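# Move blue carton from wall shelf to desk

## Task

Remove the blue carton from the row of cartons on the wall shelf and set it down on the desk. The brown cartons have to stay exactly where they were, neither shifted nor rotated. The robot must not tip over or finish leaning, or the task fails. The carton must rest on the desk by itself, not held there by the robot. Finish by releasing it and moving the robot away.

## Robot and tools

ROBOT. A simulated Hello Robot Stretch 4, about 1.6 m tall. It has an omni-wheel base whose rim lies within 0.23 m of the base origin, a lift on a vertical mast, one arm that telescopes forward, a three-joint wrist (yaw, pitch, roll) and a two-finger gripper. There is a single arm, so every command addresses it alone. A loose object may occasionally get nudged by an outside push.

FRAMES. Base frame: origin on the floor beneath the base centre, x ahead, y to the left, z up. Odometry frame: where the base frame was when the scene began. hand_pose is reported in the base frame and marks a point between the open fingertips; with all wrist joints at zero its axes line up with the base frame. The printed hand position may be somewhat wrong.

TOOL execute_actions. Argument "actions": a list holding exactly one action, or empty (then it only reports state and images). Optional "cameras": a list drawn from head_camera, head_left_camera, head_right_camera, wrist_camera, all; omitted, null or ["all"] returns every camera, [] returns none; an unknown name rejects the call. An action contains "base", "joints" or both, plus optional "pace" and "contact_limits"; alternatively it is just {"end_of_arm": "enable_torque"}, which re-powers any wrist or gripper motor that shut itself off so it holds its current spot. All motions in one action start at once and may finish at different times.

"base" carries exactly one relative move, measured from where the base last reported itself: {"translate_m": d}, straight drive in metres, forward positive, -2 to 2; {"strafe_m": d}, sideways in metres, left positive, -2 to 2; {"rotate_rad": d}, turn in place in radians, counter-clockwise (left) positive, -3.2 to 3.2. These are offsets, not poses.

"joints" is one object keyed by joint name, each value an absolute target: lift_m 0 to 1.2 m; arm_m 0 to 0.55 m extension; wrist_yaw_rad -1.134 to 4.276 (0 points ahead, positive turns left, 3.14 folded back, above 3.4 the arm may obstruct); wrist_pitch_rad -1.117 to 4.259 (0 level, 1.57 pointing down); wrist_roll_rad -1.117 to 4.259 (0 puts the fingers at equal height, positive turns clockwise viewed from behind the gripper); gripper_m -0.038 to 0.141, the fingertip gap in metres (negative means the fingers press together). Done tolerances: lift and arm ±0.004, yaw and roll ±0.02, pitch ±0.05, gripper ±0.004. A joint target out of range is clipped and executed, with a note; any other bad value or unknown key rejects the whole call and nothing moves. A joint or base you omit may still be driving toward an earlier target without the status showing it. One action runs at most 15 s.

"pace": "slow", "default", "fast" or "max" (omitted = default). Base speeds 0.1, 0.3, 0.4, 0.6 m/s and turns 1, 2, 3, 4 rad/s respectively; with lift_m above 0.2 these caps shrink with height, to 0.3 m/s and 1 rad/s at 1.2. "contact_limits": {"arm_m": value} from 0 (gentlest) to 0.75 (firmest), default 0.5; the arm halts with contact_stop when it pushes harder.

TOOL wait: {"seconds": 0 to 10}; commands nothing and returns state and images. TOOL zoom_image: {"camera": name, "region": [x0, y0, x1, y1]} in pixels of that camera's latest full image, origin top-left, at most 504 by 504. TOOL finished_scene: {"scene": current scene number}; ends the scene irreversibly and reports success, so only call it after the carton sits free on the desk and the robot has withdrawn. Replying without any tool call ends everything.

CAMERAS. head_camera (420x560) sits atop the mast, looking forward and down; rotate the base to aim it. head_left_camera and head_right_camera are fisheyes (420x672) beside it, looking more steeply down and showing the base and arm. wrist_camera (616x392) looks along the fingers, tips near the bottom of the frame. Calibration (K, distortion, T_world_to_cam mapping base frame to camera) is given per camera and is slightly imprecise, more so for the wrist camera at long arm reach.

RESULT LINES. "pictures" lists the returned images in order. base_status and joint_status tell how each motion ended: done; off_target (stopped short, maybe still pushing); contact_stop_at_<key> (blocked, then holds, though lift/arm/wheels may go slack and a slack lift can sag under load); limit_stop_at_<name>, e.g. own_body (self-collision guard; move away from the body) or tilt (leaning beyond 6 degrees, lift, arm and wheels slack until upright); torque_fault (wrist motor overloaded and limp until enable_torque). on_its_own reports uncommanded effects; its "held at" value is a held target, not a position. lidar_m: 12 distances in metres, 30-degree sectors counter-clockwise starting straight ahead (4th left, 7th behind, 10th right); "-" is nothing seen or closer than 0.25 m; it sees from about 0.15 m up to robot height, can miss glass, thin legs and things behind. wrist_depth_mm: 7x7 grid of median depths, 100 to 2000 mm, "-" invalid. base_odometry counts wheel turns only; heading in -3.142 to 3.142. If turned_by_wheels and turned_by_imu disagree by over about 0.1 rad, something was hit or wheels slipped. base_tilt in degrees, forward and right positive, with a constant bias up to about 1.5. motor_effort in percent of maximum, peak in brackets; positive wheel effort turns the base right. A held object is not shown by gripper_m or done; look for a clear gripper effort change when squeezing at a target of 0 or more, or a shifted wrist_pitch effort.

GRIPPING. Command a gap smaller than the carton's width; squeezing harder pulls it toward the wrist by up to a third of the shortfall. If fingertips jam on a surface, raise the lift. To unfold the wrist at start, send lift_m 0.4 with wrist_yaw_rad 0 together.

AVOID. Driving or turning with over 1 kg held and arm_m beyond 0.2, especially fast; strong steady pushes or pulls, more so with the gripper high; ramming the gripper into things (torque fault); nudging the brown cartons; dropping, slamming or sliding the carton. Faster completed robot motion is better.

Each tool is called after "Request:" as name([rows], argument=value, ...), one row to a line, values as JSON.

## Session

Request:
execute_actions(actions=[])

Scene clock: 0.00 s.
base_odometry: x=+0.000 y=+0.000 heading=+0.000 (m, m, rad; odometry frame)
turned_by_wheels: +0.000 (rad since the last result)
turned_by_imu: +0.000 (rad since the last result)
base_tilt: forward=-0.9 right=+0.2 (deg)
lidar_m: 2.27 1.97 1.96 1.39 1.18 1.18 2.06 1.74 1.35 1.59 2.48 2.48
base_status: not commanded
joint_positions: lift_m=+0.268 arm_m=+0.002 wrist_yaw_rad=+3.109 wrist_pitch_rad=+0.008 wrist_roll_rad=+0.015 gripper_m=+0.057
joint_status: not commanded
motor_effort: lift_m=+19 arm_m=+0 wrist_yaw_rad=+0 wrist_pitch_rad=-7 wrist_roll_rad=+2 gripper_m=-3 wheel_0=+0 wheel_1=+0 wheel_2=+0 (%)
hand_pose: x=-0.1126 y=+0.0966 z=+0.4438 quat_wxyz=(+0.016, -0.004, +0.008, +1.000) (m; base frame)
wrist_depth_mm: - 138 - - - 1921 1661 / - 137 - - - 1921 1708 / 104 137 245 - - 1921 1308 / 116 137 - - - 1921 1661 / 1576 1921 - - - 1863 1618 / 1576 1808 207 1756 206 1708 1537 / 1229 1078 1098 161 1078 1118 1078
pictures: head_camera, head_left_camera, head_right_camera, wrist_camera
Images, in order (width x height): head_camera 420x560, head_left_camera 420x672, head_right_camera 420x672, wrist_camera 616x392.

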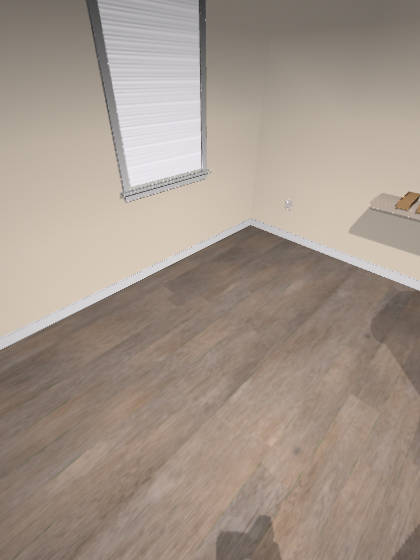

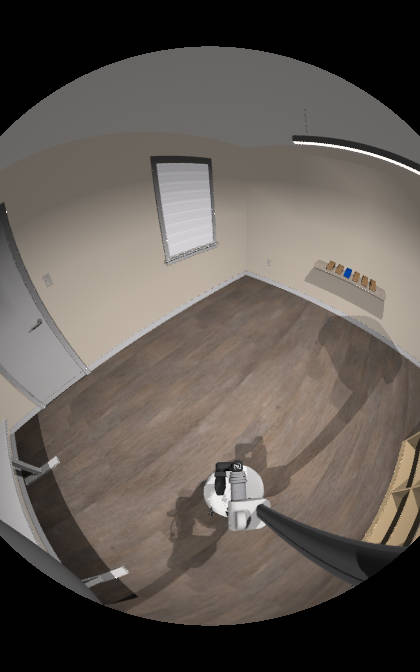

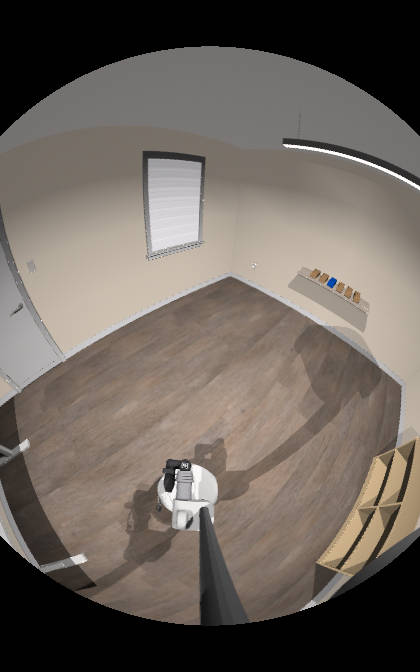

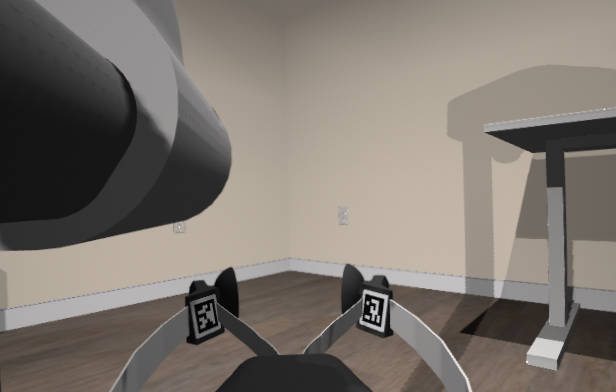

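Request:
execute_actions([
  {"base":{"rotate_rad":-0.785},"joints":{"lift_m":0.5,"wrist_yaw_rad":0},"pace":"fast"},
], cameras=[])

Request:
execute_actions([
  {"base":{"translate_m":1.4},"joints":{"lift_m":0.8},"pace":"fast"},
], cameras=["head_camera","wrist_camera"])

Scene clock: 3.43 s.
base_odometry: x=+0.000 y=+0.000 heading=-0.784 (m, m, rad; odometry frame)
turned_by_wheels: -0.784 (rad since the last result)
turned_by_imu: -0.790 (rad since the last result)
base_tilt: forward=-1.0 right=+0.2 (deg)
lidar_m: 2.46 2.81 2.05 1.96 1.72 1.26 1.18 2.06 1.82 1.37 1.43 2.49
base_status: done
joint_positions: lift_m=+0.500 arm_m=+0.002 wrist_yaw_rad=+0.001 wrist_pitch_rad=+0.008 wrist_roll_rad=+0.015 gripper_m=+0.057
joint_status: all done
motor_effort: lift_m=+22(24) arm_m=+0(0) wrist_yaw_rad=-4(8) wrist_pitch_rad=-9(8) wrist_roll_rad=+2(2) gripper_m=-1(5) wheel_0=+2(10) wheel_1=+5(15) wheel_2=+3(12) (%)
hand_pose: x=+0.4615 y=-0.0872 z=+0.6756 quat_wxyz=(+1.000, +0.008, +0.004, +0.000) (m; base frame)
wrist_depth_mm: - - - - - - - / - - - - - - - / - - - - - - - / - - - - - - - / - - - - - - - / - - 207 - 206 - - / 1756 1576 1618 161 1537 1618 1708
pictures: none
No camera images: the call's "cameras" was empty. Leave "cameras" out to get every camera's image.

Scene clock: 8.20 s.
base_odometry: x=+0.991 y=-0.988 heading=-0.784 (m, m, rad; odometry frame)
turned_by_wheels: +0.001 (rad since the last result)
turned_by_imu: +0.001 (rad since the last result)
base_tilt: forward=-0.9 right=+0.2 (deg)
lidar_m: 1.06 1.12 1.91 1.94 2.04 2.75 3.44 2.52 1.44 1.37 1.82 1.14
base_status: done
joint_positions: lift_m=+0.800 arm_m=+0.002 wrist_yaw_rad=+0.000 wrist_pitch_rad=+0.008 wrist_roll_rad=+0.015 gripper_m=+0.057
joint_status: all done
motor_effort: lift_m=+23(26) arm_m=+0(0) wrist_yaw_rad=+0(4) wrist_pitch_rad=-7(7) wrist_roll_rad=+2(2) gripper_m=-3(0) wheel_0=+2(8) wheel_1=+5(12) wheel_2=+0(17) (%)
hand_pose: x=+0.4614 y=-0.0874 z=+0.9756 quat_wxyz=(+1.000, +0.008, +0.004, +0.000) (m; base frame)
wrist_depth_mm: 1118 1118 1138 1138 1160 1160 1182 / 1098 1118 1118 1138 1160 1182 1182 / 1098 1118 1138 1138 1160 1160 1182 / 1118 1118 1138 1118 1138 1182 1182 / 1118 1118 1118 1118 1160 1182 1182 / 946 904 207 878 206 1160 1160 / 976 866 1118 161 1160 1160 1182
pictures: head_camera, wrist_camera
camera_calibration (this result's frames):
wrist_camera: T_world_to_cam=[[-0.048093, -0.998275, -0.0336778, -0.0458957], [0.0160196, 0.0329416, -0.999329, 1.03575], [0.998714, -0.0486002, 0.0144077, -0.253924], [0, 0, 0, 1]] pos_world=[0.234798, -0.0922767, 1.03717]
Images, in order (width x height): head_camera 420x560, wrist_camera 616x392.

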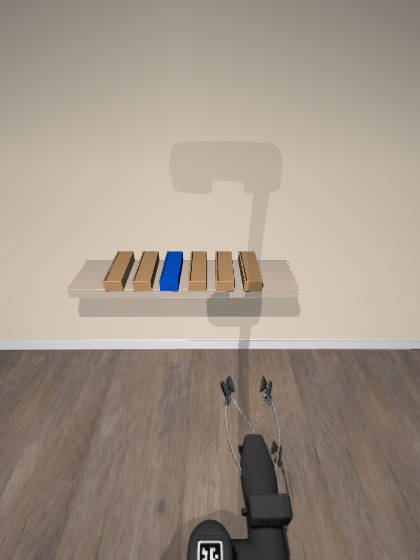

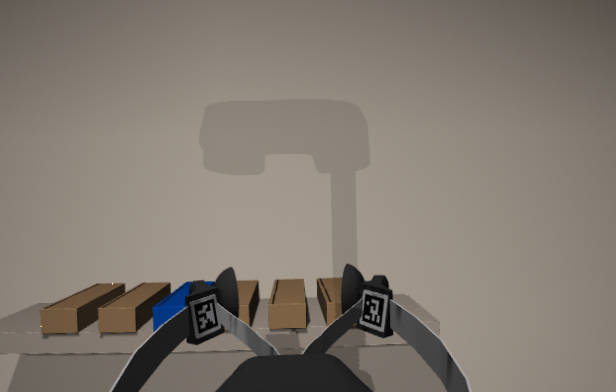

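Request:
zoom_image(camera="head_camera", region=[60, 230, 310, 330])

Region (60, 230, 310, 330) of head_camera's 420x560 image, scaled by 2.016, with more detail than that image has; it fills the top 202 rows of this view, and the rest is white.

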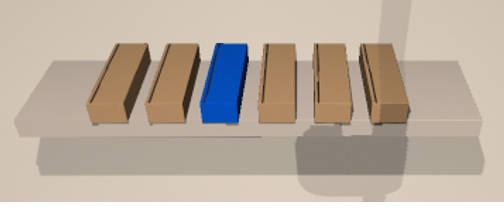

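Request:
execute_actions([
  {"base":{"strafe_m":0.27},"joints":{"lift_m":1.0,"wrist_pitch_rad":1.57,"gripper_m":0.105},"pace":"fast"},
], cameras=[])

Request:
execute_actions([
  {"base":{"translate_m":0.6},"pace":"fast"},
], cameras=["head_camera","wrist_camera"])

Scene clock: 12.30 s.
base_odometry: x=+1.182 y=-0.797 heading=-0.783 (m, m, rad; odometry frame)
turned_by_wheels: +0.000 (rad since the last result)
turned_by_imu: +0.000 (rad since the last result)
base_tilt: forward=-1.0 right=+0.1 (deg)
lidar_m: 1.07 1.12 1.74 1.67 1.76 2.43 3.43 2.90 1.70 1.65 1.93 1.12
base_status: done
joint_positions: lift_m=+1.000 arm_m=+0.002 wrist_yaw_rad=+0.000 wrist_pitch_rad=+1.570 wrist_roll_rad=+0.015 gripper_m=+0.105
joint_status: all done
motor_effort: lift_m=+22(27) arm_m=+0(0) wrist_yaw_rad=-2(2) wrist_pitch_rad=+1(5) wrist_roll_rad=+2(2) gripper_m=+0(3) wheel_0=+2(12) wheel_1=+3(16) wheel_2=+0(2) (%)
hand_pose: x=+0.1732 y=-0.0874 z=+0.8895 quat_wxyz=(+0.707, +0.005, +0.707, -0.005) (m; base frame)
wrist_depth_mm: 1098 1118 1118 1118 1160 1138 1160 / 1098 1118 1098 1118 1138 1160 1160 / 1078 1098 1118 1118 1138 1160 1160 / 1078 1098 1098 1118 1138 1138 1160 / 1078 1078 891 904 1138 1160 1160 / 1078 1098 891 891 199 1138 1160 / 1078 1078 891 156 1138 1138 1138
pictures: none
No camera images: the call's "cameras" was empty. Leave "cameras" out to get every camera's image.

Scene clock: 15.43 s.
base_odometry: x=+1.607 y=-1.220 heading=-0.783 (m, m, rad; odometry frame)
turned_by_wheels: +0.001 (rad since the last result)
turned_by_imu: +0.001 (rad since the last result)
base_tilt: forward=-1.0 right=+0.2 (deg)
lidar_m: 0.47 0.52 1.08 1.68 1.73 2.43 3.69 2.39 1.78 2.00 0.72 0.50
base_status: done
joint_positions: lift_m=+1.000 arm_m=+0.002 wrist_yaw_rad=+0.000 wrist_pitch_rad=+1.570 wrist_roll_rad=+0.015 gripper_m=+0.105
joint_status: not commanded
motor_effort: lift_m=+22(22) arm_m=+0(0) wrist_yaw_rad=+1(1) wrist_pitch_rad=+0(0) wrist_roll_rad=+2(2) gripper_m=-1(4) wheel_0=+4(9) wheel_1=+6(8) wheel_2=-3(14) (%)
hand_pose: x=+0.1732 y=-0.0874 z=+0.8895 quat_wxyz=(+0.707, +0.005, +0.707, -0.005) (m; base frame)
wrist_depth_mm: 1078 1098 1098 1138 1118 1138 1160 / 1098 1098 1118 1138 1138 1138 1182 / 1098 1098 1118 1138 1138 1138 1160 / 1078 1118 1098 1118 1118 1138 1160 / 1078 1098 904 904 1118 1138 1160 / 1078 1098 904 917 199 1160 1138 / 1078 1098 891 156 1118 1118 1160
pictures: head_camera, wrist_camera
camera_calibration (this result's frames):
wrist_camera: T_world_to_cam=[[-0.0342042, -0.998263, 0.0479632, -0.13773], [-0.999142, 0.033035, -0.0249626, 0.26345], [0.0233348, -0.0487759, -0.998537, 1.10507], [0, 0, 0, 1]] pos_world=[0.232726, -0.0922932, 1.11664]
Images, in order (width x height): head_camera 420x560, wrist_camera 616x392.

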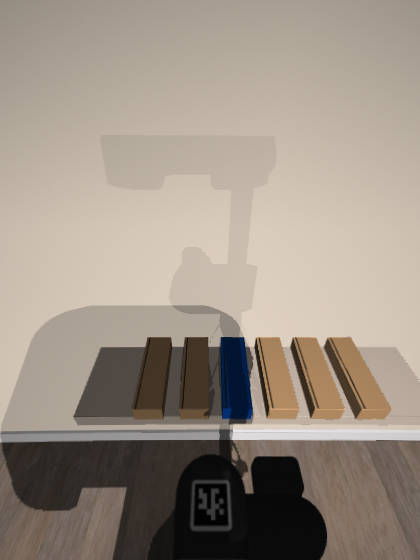

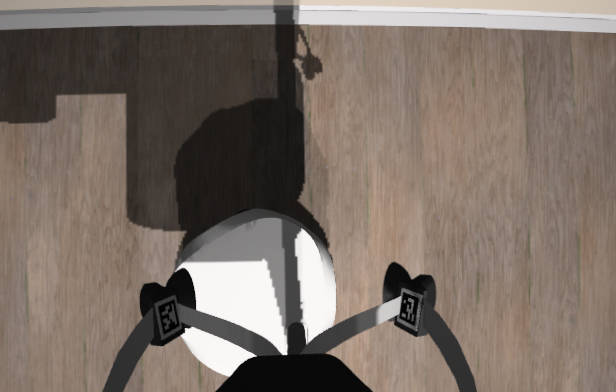

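Request:
execute_actions([
  {"joints":{"arm_m":0.43,"lift_m":1.02},"pace":"fast"},
], cameras=["head_camera","wrist_camera"])

Scene clock: 17.87 s.
base_odometry: x=+1.607 y=-1.220 heading=-0.783 (m, m, rad; odometry frame)
turned_by_wheels: +0.000 (rad since the last result)
turned_by_imu: +0.000 (rad since the last result)
base_tilt: forward=-0.9 right=+0.2 (deg)
lidar_m: 0.49 0.51 1.08 1.67 1.74 2.43 3.68 2.40 1.78 2.01 0.70 0.51
base_status: not commanded
joint_positions: lift_m=+1.020 arm_m=+0.429 wrist_yaw_rad=+0.000 wrist_pitch_rad=+1.570 wrist_roll_rad=+0.015 gripper_m=+0.105
joint_status: all done
motor_effort: lift_m=+22(25) arm_m=+7(10) wrist_yaw_rad=-1(1) wrist_pitch_rad=+0(2) wrist_roll_rad=+2(2) gripper_m=-4(3) wheel_0=+4(4) wheel_1=+6(6) wheel_2=-3(3) (%)
hand_pose: x=+0.6000 y=-0.0874 z=+0.9095 quat_wxyz=(+0.707, +0.005, +0.707, -0.005) (m; base frame)
wrist_depth_mm: 239 237 241 244 245 246 262 / 332 332 340 340 347 349 353 / 353 334 375 343 347 364 355 / 351 334 368 342 347 366 355 / 347 334 362 342 347 366 353 / 345 332 340 340 199 351 351 / 342 332 373 156 1138 364 1160
pictures: head_camera, wrist_camera
camera_calibration (this result's frames):
wrist_camera: T_world_to_cam=[[-0.0338669, -0.998275, 0.0479632, -0.124294], [-0.999154, 0.0326974, -0.0249613, 0.690378], [0.02335, -0.048768, -0.998537, 1.11508], [0, 0, 0, 1]] pos_world=[0.659548, -0.092273, 1.13664]
Images, in order (width x height): head_camera 420x560, wrist_camera 616x392.

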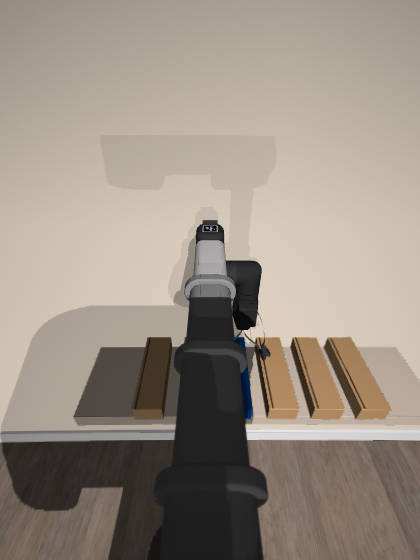

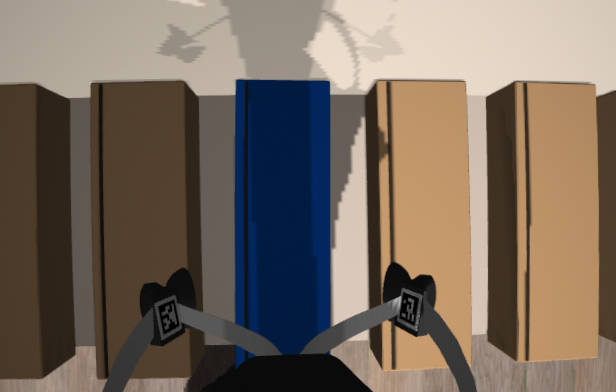

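Request:
execute_actions([
  {"base":{"strafe_m":0.004},"joints":{"arm_m":0.455,"lift_m":0.925,"gripper_m":0.096}},
], cameras=["wrist_camera"])

Scene clock: 20.53 s.
base_odometry: x=+1.610 y=-1.217 heading=-0.782 (m, m, rad; odometry frame)
turned_by_wheels: +0.000 (rad since the last result)
turned_by_imu: +0.001 (rad since the last result)
base_tilt: forward=-0.9 right=+0.2 (deg)
lidar_m: 0.47 0.52 1.06 1.67 1.73 2.41 3.69 2.40 1.80 2.02 0.70 0.50
base_status: done
joint_positions: lift_m=+0.925 arm_m=+0.454 wrist_yaw_rad=+0.000 wrist_pitch_rad=+1.570 wrist_roll_rad=+0.015 gripper_m=+0.096
joint_status: all done
motor_effort: lift_m=+15(22) arm_m=+6(9) wrist_yaw_rad=-1(1) wrist_pitch_rad=-2(1) wrist_roll_rad=+2(2) gripper_m=-1(0) wheel_0=+1(5) wheel_1=+1(14) wheel_2=+0(2) (%)
hand_pose: x=+0.6250 y=-0.0874 z=+0.8150 quat_wxyz=(+0.707, +0.005, +0.707, -0.005) (m; base frame)
wrist_depth_mm: 186 185 187 189 190 190 196 / 240 243 246 247 259 253 259 / 239 243 300 248 300 253 293 / 240 242 298 247 306 253 293 / 238 241 298 246 276 252 294 / 238 239 243 246 200 253 291 / 238 239 298 156 304 251 291
pictures: wrist_camera
camera_calibration (this result's frames):
wrist_camera: T_world_to_cam=[[-0.0338967, -0.998273, 0.0479702, -0.118907], [-0.999157, 0.032737, -0.0247569, 0.712795], [0.0231438, -0.048769, -0.998542, 1.02035], [0, 0, 0, 1]] pos_world=[0.684549, -0.0922754, 1.04221]
Images, in order (width x height): wrist_camera 616x392.

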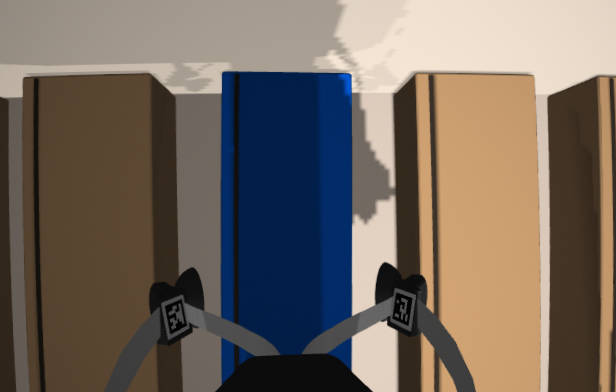

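Request:
execute_actions([
  {"joints":{"lift_m":0.878},"pace":"slow"},
], cameras=["wrist_camera"])

Request:
execute_actions([
  {"joints":{"gripper_m":0.04}},
], cameras=["wrist_camera"])

Request:
execute_actions([
  {"joints":{"lift_m":0.98},"pace":"slow"},
], cameras=["wrist_camera","head_camera"])

Scene clock: 22.73 s.
base_odometry: x=+1.610 y=-1.217 heading=-0.782 (m, m, rad; odometry frame)
turned_by_wheels: +0.000 (rad since the last result)
turned_by_imu: +0.000 (rad since the last result)
base_tilt: forward=-1.0 right=+0.2 (deg)
lidar_m: 0.48 0.51 1.06 1.68 1.76 2.44 3.68 2.40 1.79 2.02 0.72 0.51
base_status: not commanded
joint_positions: lift_m=+0.878 arm_m=+0.454 wrist_yaw_rad=+0.000 wrist_pitch_rad=+1.570 wrist_roll_rad=+0.015 gripper_m=+0.096
joint_status: all done
motor_effort: lift_m=+15(16) arm_m=+6(6) wrist_yaw_rad=-2(2) wrist_pitch_rad=-1(1) wrist_roll_rad=+2(2) gripper_m=-2(3) wheel_0=+1(1) wheel_1=+1(1) wheel_2=+0(0) (%)
hand_pose: x=+0.6250 y=-0.0874 z=+0.7681 quat_wxyz=(+0.707, +0.005, +0.707, -0.005) (m; base frame)
wrist_depth_mm: 185 185 187 190 191 190 196 / 194 213 199 200 243 206 207 / 193 212 198 200 260 205 206 / 193 210 198 200 259 205 206 / 193 208 198 200 250 204 206 / 193 195 196 199 200 204 206 / 192 193 196 155 256 204 205
pictures: wrist_camera
camera_calibration (this result's frames):
wrist_camera: T_world_to_cam=[[-0.0338965, -0.998273, 0.0479702, -0.116654], [-0.999157, 0.0327368, -0.0247568, 0.711634], [0.0231437, -0.048769, -0.998542, 0.973445], [0, 0, 0, 1]] pos_world=[0.684551, -0.0922754, 0.995239]
Images, in order (width x height): wrist_camera 616x392.

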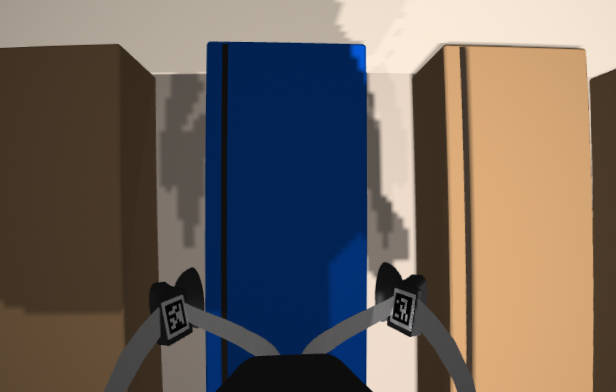

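Scene clock: 24.13 s.
base_odometry: x=+1.610 y=-1.217 heading=-0.782 (m, m, rad; odometry frame)
turned_by_wheels: +0.000 (rad since the last result)
turned_by_imu: +0.000 (rad since the last result)
base_tilt: forward=-0.9 right=+0.2 (deg)
lidar_m: 0.47 0.50 1.06 1.65 1.74 2.41 3.68 2.40 1.79 2.02 0.71 0.52
base_status: not commanded
joint_positions: lift_m=+0.878 arm_m=+0.454 wrist_yaw_rad=+0.000 wrist_pitch_rad=+1.570 wrist_roll_rad=+0.015 gripper_m=+0.040
joint_status: all done
motor_effort: lift_m=+15(15) arm_m=+6(6) wrist_yaw_rad=+0(1) wrist_pitch_rad=-1(0) wrist_roll_rad=+1(2) gripper_m=-20(21) wheel_0=+1(1) wheel_1=+1(2) wheel_2=+0(0) (%)
hand_pose: x=+0.6250 y=-0.0874 z=+0.7681 quat_wxyz=(+0.707, +0.005, +0.707, -0.005) (m; base frame)
wrist_depth_mm: 186 185 185 186 189 191 196 / 194 212 185 186 239 206 207 / 194 211 185 186 246 206 206 / 194 211 184 186 247 205 206 / 193 208 183 186 250 204 206 / 193 193 183 185 187 203 205 / 192 193 182 184 250 203 205
pictures: wrist_camera
camera_calibration (this result's frames):
wrist_camera: T_world_to_cam=[[-0.0338966, -0.998273, 0.0479702, -0.116654], [-0.999157, 0.0327369, -0.0247568, 0.711634], [0.0231437, -0.048769, -0.998542, 0.973445], [0, 0, 0, 1]] pos_world=[0.684551, -0.0922754, 0.995239]
Images, in order (width x height): wrist_camera 616x392.

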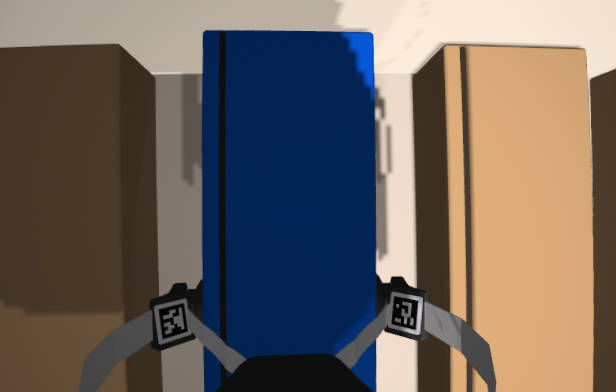

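Scene clock: 25.83 s.
base_odometry: x=+1.610 y=-1.217 heading=-0.782 (m, m, rad; odometry frame)
turned_by_wheels: +0.000 (rad since the last result)
turned_by_imu: +0.000 (rad since the last result)
base_tilt: forward=-0.9 right=+0.2 (deg)
lidar_m: 0.48 0.51 1.07 1.68 1.73 2.42 3.67 2.39 1.77 2.00 0.72 0.52
base_status: not commanded
joint_positions: lift_m=+0.980 arm_m=+0.454 wrist_yaw_rad=+0.000 wrist_pitch_rad=+1.570 wrist_roll_rad=+0.015 gripper_m=+0.040
joint_status: all done
motor_effort: lift_m=+23(25) arm_m=+6(7) wrist_yaw_rad=-1(0) wrist_pitch_rad=-2(0) wrist_roll_rad=+2(2) gripper_m=-18(21) wheel_0=+1(1) wheel_1=+1(1) wheel_2=+0(0) (%)
hand_pose: x=+0.6250 y=-0.0874 z=+0.8694 quat_wxyz=(+0.707, +0.005, +0.707, -0.005) (m; base frame)
wrist_depth_mm: 186 185 184 187 189 190 196 / 265 271 185 186 260 286 285 / 327 296 185 186 306 307 315 / 325 294 185 186 306 309 315 / 325 294 184 185 304 307 315 / 320 293 183 185 187 307 312 / 317 293 182 184 304 304 310
pictures: head_camera, wrist_camera
camera_calibration (this result's frames):
wrist_camera: T_world_to_cam=[[-0.0338967, -0.998273, 0.0479702, -0.121514], [-0.999157, 0.032737, -0.0247568, 0.714144], [0.0231437, -0.048769, -0.998542, 1.07461], [0, 0, 0, 1]] pos_world=[0.684553, -0.0922754, 1.09655]
Images, in order (width x height): head_camera 420x560, wrist_camera 616x392.

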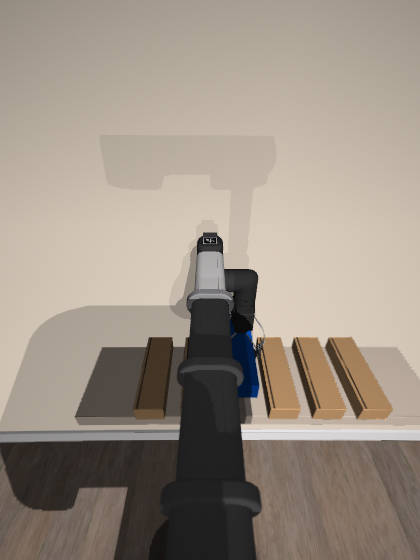

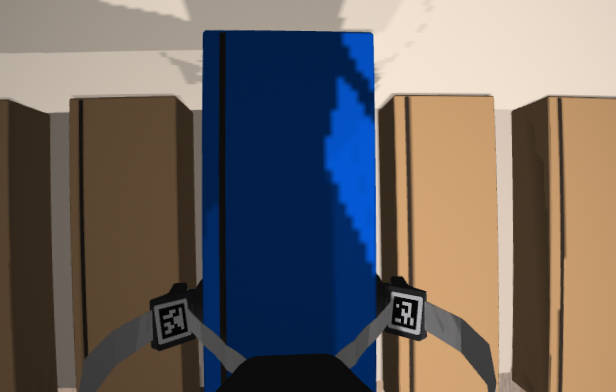

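Request:
execute_actions([
  {"base":{"translate_m":-2.0},"joints":{"arm_m":0.15,"lift_m":1.05},"pace":"fast"},
], cameras=[])

Request:
execute_actions([
  {"base":{"rotate_rad":3.14}},
], cameras=["wrist_camera","head_camera"])

Scene clock: 33.60 s.
base_odometry: x=+0.192 y=+0.193 heading=-0.783 (m, m, rad; odometry frame)
turned_by_wheels: +0.000 (rad since the last result)
turned_by_imu: +0.002 (rad since the last result)
base_tilt: forward=-0.9 right=+0.1 (deg)
lidar_m: 0.41 2.41 1.77 1.70 1.71 1.26 1.18 1.24 2.10 1.65 1.70 0.25
base_status: done
joint_positions: lift_m=+1.050 arm_m=+0.151 wrist_yaw_rad=+0.000 wrist_pitch_rad=+1.570 wrist_roll_rad=+0.015 gripper_m=+0.040
joint_status: all done
motor_effort: lift_m=+23(24) arm_m=-7(10) wrist_yaw_rad=+0(0) wrist_pitch_rad=-2(1) wrist_roll_rad=+2(2) gripper_m=-20(23) wheel_0=-2(9) wheel_1=-6(9) wheel_2=+2(13) (%)
hand_pose: x=+0.3222 y=-0.0874 z=+0.9394 quat_wxyz=(+0.707, +0.005, +0.707, -0.005) (m; base frame)
wrist_depth_mm: 1138 1138 1138 1182 1205 1229 1229 / 1138 1160 185 187 1182 1205 1205 / 1118 1138 185 186 1182 1205 1205 / 1138 1138 185 185 1182 1205 1205 / 1118 1138 183 185 1182 1205 1205 / 1138 1118 183 185 186 1205 1229 / 1138 1118 183 183 1182 1182 1205
pictures: none
No camera images: the call's "cameras" was empty. Leave "cameras" out to get every camera's image.

Scene clock: 37.03 s.
base_odometry: x=+0.192 y=+0.193 heading=+2.356 (m, m, rad; odometry frame)
turned_by_wheels: +3.139 (rad since the last result)
turned_by_imu: +3.165 (rad since the last result)
base_tilt: forward=-0.9 right=+0.2 (deg)
lidar_m: 0.41 1.24 2.10 1.64 1.69 2.86 2.75 2.36 1.77 1.70 1.72 0.25
base_status: done
joint_positions: lift_m=+1.050 arm_m=+0.151 wrist_yaw_rad=+0.000 wrist_pitch_rad=+1.570 wrist_roll_rad=+0.015 gripper_m=+0.040
joint_status: not commanded
motor_effort: lift_m=+23(23) arm_m=-7(6) wrist_yaw_rad=-2(0) wrist_pitch_rad=+0(2) wrist_roll_rad=+2(2) gripper_m=-21(20) wheel_0=-2(8) wheel_1=-7(8) wheel_2=-5(11) (%)
hand_pose: x=+0.3223 y=-0.0874 z=+0.9394 quat_wxyz=(+0.707, +0.005, +0.707, -0.005) (m; base frame)
wrist_depth_mm: 1138 1160 1160 1182 1182 1229 1229 / 1138 1138 185 187 1205 1205 1205 / 1138 1138 185 186 1205 1229 1205 / 1138 1138 184 186 1182 1182 1205 / 1160 1138 183 185 1182 1205 1205 / 1138 1118 183 185 186 1205 1182 / 1118 1118 183 184 1182 1205 1255
pictures: head_camera, wrist_camera
camera_calibration (this result's frames):
wrist_camera: T_world_to_cam=[[-0.0341548, -0.998265, 0.0479662, -0.135046], [-0.999146, 0.0329897, -0.0248755, 0.413589], [0.02325, -0.0487748, -0.998539, 1.15153], [0, 0, 0, 1]] pos_world=[0.381851, -0.0922905, 1.16661]
Images, in order (width x height): head_camera 420x560, wrist_camera 616x392.

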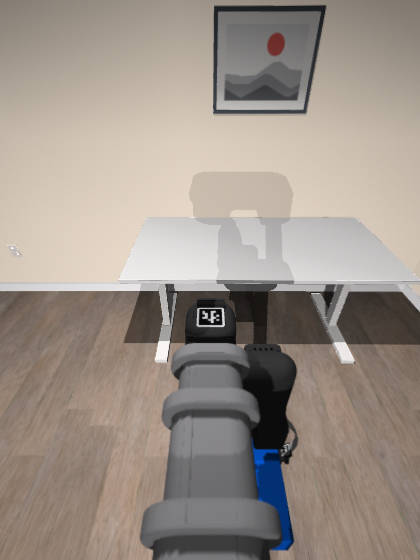

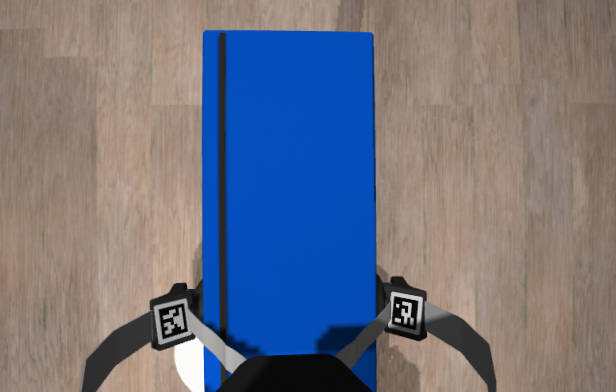

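Request:
execute_actions([
  {"base":{"translate_m":0.8},"joints":{"arm_m":0.5,"lift_m":0.96},"pace":"fast"},
], cameras=["head_camera"])

Scene clock: 41.43 s.
base_odometry: x=-0.373 y=+0.759 heading=+2.357 (m, m, rad; odometry frame)
turned_by_wheels: +0.000 (rad since the last result)
turned_by_imu: +0.001 (rad since the last result)
base_tilt: forward=-1.0 right=+0.2 (deg)
lidar_m: 0.39 0.42 0.57 2.02 1.85 2.40 3.62 2.45 1.78 1.64 0.57 0.43
base_status: done
joint_positions: lift_m=+0.960 arm_m=+0.499 wrist_yaw_rad=+0.000 wrist_pitch_rad=+1.570 wrist_roll_rad=+0.015 gripper_m=+0.040
joint_status: all done
motor_effort: lift_m=+16(21) arm_m=+7(7) wrist_yaw_rad=-1(1) wrist_pitch_rad=+0(2) wrist_roll_rad=+2(2) gripper_m=-22(20) wheel_0=+2(8) wheel_1=+6(14) wheel_2=-2(12) (%)
hand_pose: x=+0.6700 y=-0.0874 z=+0.8500 quat_wxyz=(+0.707, +0.005, +0.707, -0.005) (m; base frame)
wrist_depth_mm: 345 349 351 353 359 366 368 / 343 349 185 186 359 364 368 / 343 347 185 186 357 364 366 / 343 345 184 186 357 364 366 / 342 345 184 186 359 362 366 / 342 343 183 185 186 364 364 / 340 343 182 184 357 359 364
pictures: head_camera
Images, in order (width x height): head_camera 420x560.

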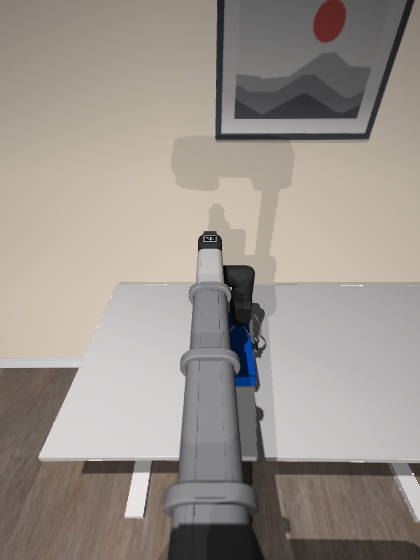

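Column 5 depth was 260 at grasp; lower by 0.098.

Request:
execute_actions([
  {"joints":{"lift_m":0.862}},
], cameras=[])

Request:
execute_actions([
  {"joints":{"gripper_m":0.11}},
], cameras=[])

Request:
execute_actions([
  {"joints":{"lift_m":0.96},"pace":"fast"},
], cameras=[])

Request:
execute_actions([
  {"joints":{"arm_m":0.1},"base":{"translate_m":-0.2},"pace":"fast"},
], cameras=["head_camera"])

Scene clock: 44.03 s.
base_odometry: x=-0.373 y=+0.759 heading=+2.357 (m, m, rad; odometry frame)
turned_by_wheels: +0.000 (rad since the last result)
turned_by_imu: +0.000 (rad since the last result)
base_tilt: forward=-0.9 right=+0.2 (deg)
lidar_m: 0.38 0.42 0.57 2.01 1.86 2.40 3.62 2.43 1.78 1.65 0.57 0.42
base_status: not commanded
joint_positions: lift_m=+0.862 arm_m=+0.499 wrist_yaw_rad=+0.000 wrist_pitch_rad=+1.570 wrist_roll_rad=+0.015 gripper_m=+0.040
joint_status: all done
motor_effort: lift_m=+15(15) arm_m=+6(7) wrist_yaw_rad=-1(1) wrist_pitch_rad=-1(0) wrist_roll_rad=+2(2) gripper_m=-19(20) wheel_0=+2(2) wheel_1=+6(6) wheel_2=-2(2) (%)
hand_pose: x=+0.6700 y=-0.0874 z=+0.7520 quat_wxyz=(+0.707, +0.005, +0.707, -0.005) (m; base frame)
wrist_depth_mm: 249 252 254 257 262 264 265 / 249 251 185 186 260 263 266 / 248 251 185 186 258 263 266 / 248 251 185 186 259 262 264 / 248 250 183 185 258 262 264 / 246 248 183 185 187 260 264 / 247 248 182 184 256 260 263
pictures: none
No camera images: the call's "cameras" was empty. Leave "cameras" out to get every camera's image.

Scene clock: 45.60 s.
base_odometry: x=-0.373 y=+0.759 heading=+2.357 (m, m, rad; odometry frame)
turned_by_wheels: +0.000 (rad since the last result)
turned_by_imu: +0.000 (rad since the last result)
base_tilt: forward=-0.9 right=+0.2 (deg)
lidar_m: 0.38 0.40 0.56 2.01 1.85 2.41 3.62 2.43 1.77 1.67 0.57 0.41
base_status: not commanded
joint_positions: lift_m=+0.862 arm_m=+0.499 wrist_yaw_rad=+0.000 wrist_pitch_rad=+1.570 wrist_roll_rad=+0.015 gripper_m=+0.110
joint_status: all done
motor_effort: lift_m=+15(15) arm_m=+6(6) wrist_yaw_rad=-1(0) wrist_pitch_rad=-2(1) wrist_roll_rad=+2(2) gripper_m=-2(18) wheel_0=+2(2) wheel_1=+6(6) wheel_2=-2(2) (%)
hand_pose: x=+0.6700 y=-0.0874 z=+0.7520 quat_wxyz=(+0.707, +0.005, +0.707, -0.005) (m; base frame)
wrist_depth_mm: 249 252 254 257 262 264 266 / 249 252 198 200 260 264 265 / 248 252 198 199 259 263 265 / 247 250 198 199 259 262 265 / 248 250 198 198 258 262 264 / 247 248 197 198 200 260 264 / 246 249 224 149 257 260 264
pictures: none
No camera images: the call's "cameras" was empty. Leave "cameras" out to get every camera's image.

Scene clock: 46.77 s.
base_odometry: x=-0.373 y=+0.759 heading=+2.357 (m, m, rad; odometry frame)
turned_by_wheels: +0.000 (rad since the last result)
turned_by_imu: +0.000 (rad since the last result)
base_tilt: forward=-0.9 right=+0.2 (deg)
lidar_m: 0.38 0.43 0.57 2.02 1.87 2.40 3.62 2.42 1.78 1.66 0.58 0.42
base_status: not commanded
joint_positions: lift_m=+0.960 arm_m=+0.499 wrist_yaw_rad=+0.000 wrist_pitch_rad=+1.570 wrist_roll_rad=+0.015 gripper_m=+0.110
joint_status: all done
motor_effort: lift_m=+23(25) arm_m=+7(7) wrist_yaw_rad=-2(1) wrist_pitch_rad=-1(1) wrist_roll_rad=+2(2) gripper_m=-2(1) wheel_0=+2(2) wheel_1=+6(6) wheel_2=-2(2) (%)
hand_pose: x=+0.6700 y=-0.0874 z=+0.8494 quat_wxyz=(+0.707, +0.005, +0.707, -0.005) (m; base frame)
wrist_depth_mm: 343 347 351 357 362 364 368 / 343 347 349 355 359 364 370 / 343 347 351 297 359 362 368 / 342 345 347 297 359 364 366 / 342 345 349 296 357 362 366 / 340 342 294 296 200 362 364 / 342 342 349 149 355 359 364
pictures: none
No camera images: the call's "cameras" was empty. Leave "cameras" out to get every camera's image.

Scene clock: 48.67 s.
base_odometry: x=-0.232 y=+0.617 heading=+2.356 (m, m, rad; odometry frame)
turned_by_wheels: -0.001 (rad since the last result)
turned_by_imu: +0.000 (rad since the last result)
base_tilt: forward=-1.0 right=+0.1 (deg)
lidar_m: 0.58 0.63 1.97 2.02 1.76 2.38 3.40 2.38 1.78 1.63 0.85 0.62
base_status: done
joint_positions: lift_m=+0.960 arm_m=+0.101 wrist_yaw_rad=+0.000 wrist_pitch_rad=+1.570 wrist_roll_rad=+0.015 gripper_m=+0.110
joint_status: all done
motor_effort: lift_m=+23(23) arm_m=-6(7) wrist_yaw_rad=+2(2) wrist_pitch_rad=-1(3) wrist_roll_rad=+2(2) gripper_m=+0(0) wheel_0=-2(9) wheel_1=-6(9) wheel_2=+1(15) (%)
hand_pose: x=+0.2721 y=-0.0874 z=+0.8494 quat_wxyz=(+0.707, +0.005, +0.707, -0.005) (m; base frame)
wrist_depth_mm: 1060 1060 1060 1078 1118 1098 1118 / 1042 1060 1078 1098 1098 1118 1118 / 1042 1060 1078 1078 1098 1098 1138 / 1060 1060 1060 1078 1098 1098 1138 / 1042 1060 1060 1060 1098 1098 1138 / 1042 1042 854 854 200 1098 1098 / 1042 1042 854 149 1098 1098 1098
pictures: head_camera
Images, in order (width x height): head_camera 420x560.

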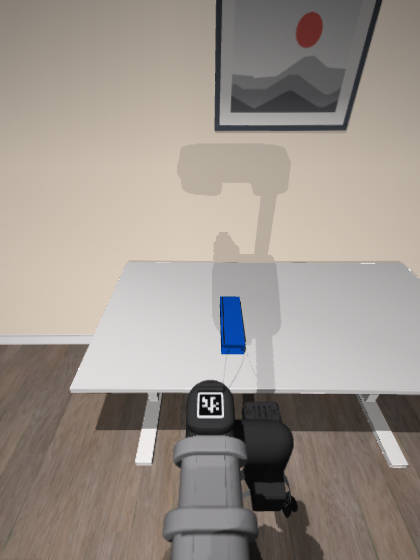

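Request:
finished_scene(scene=1)

The scene is finished: the task was done.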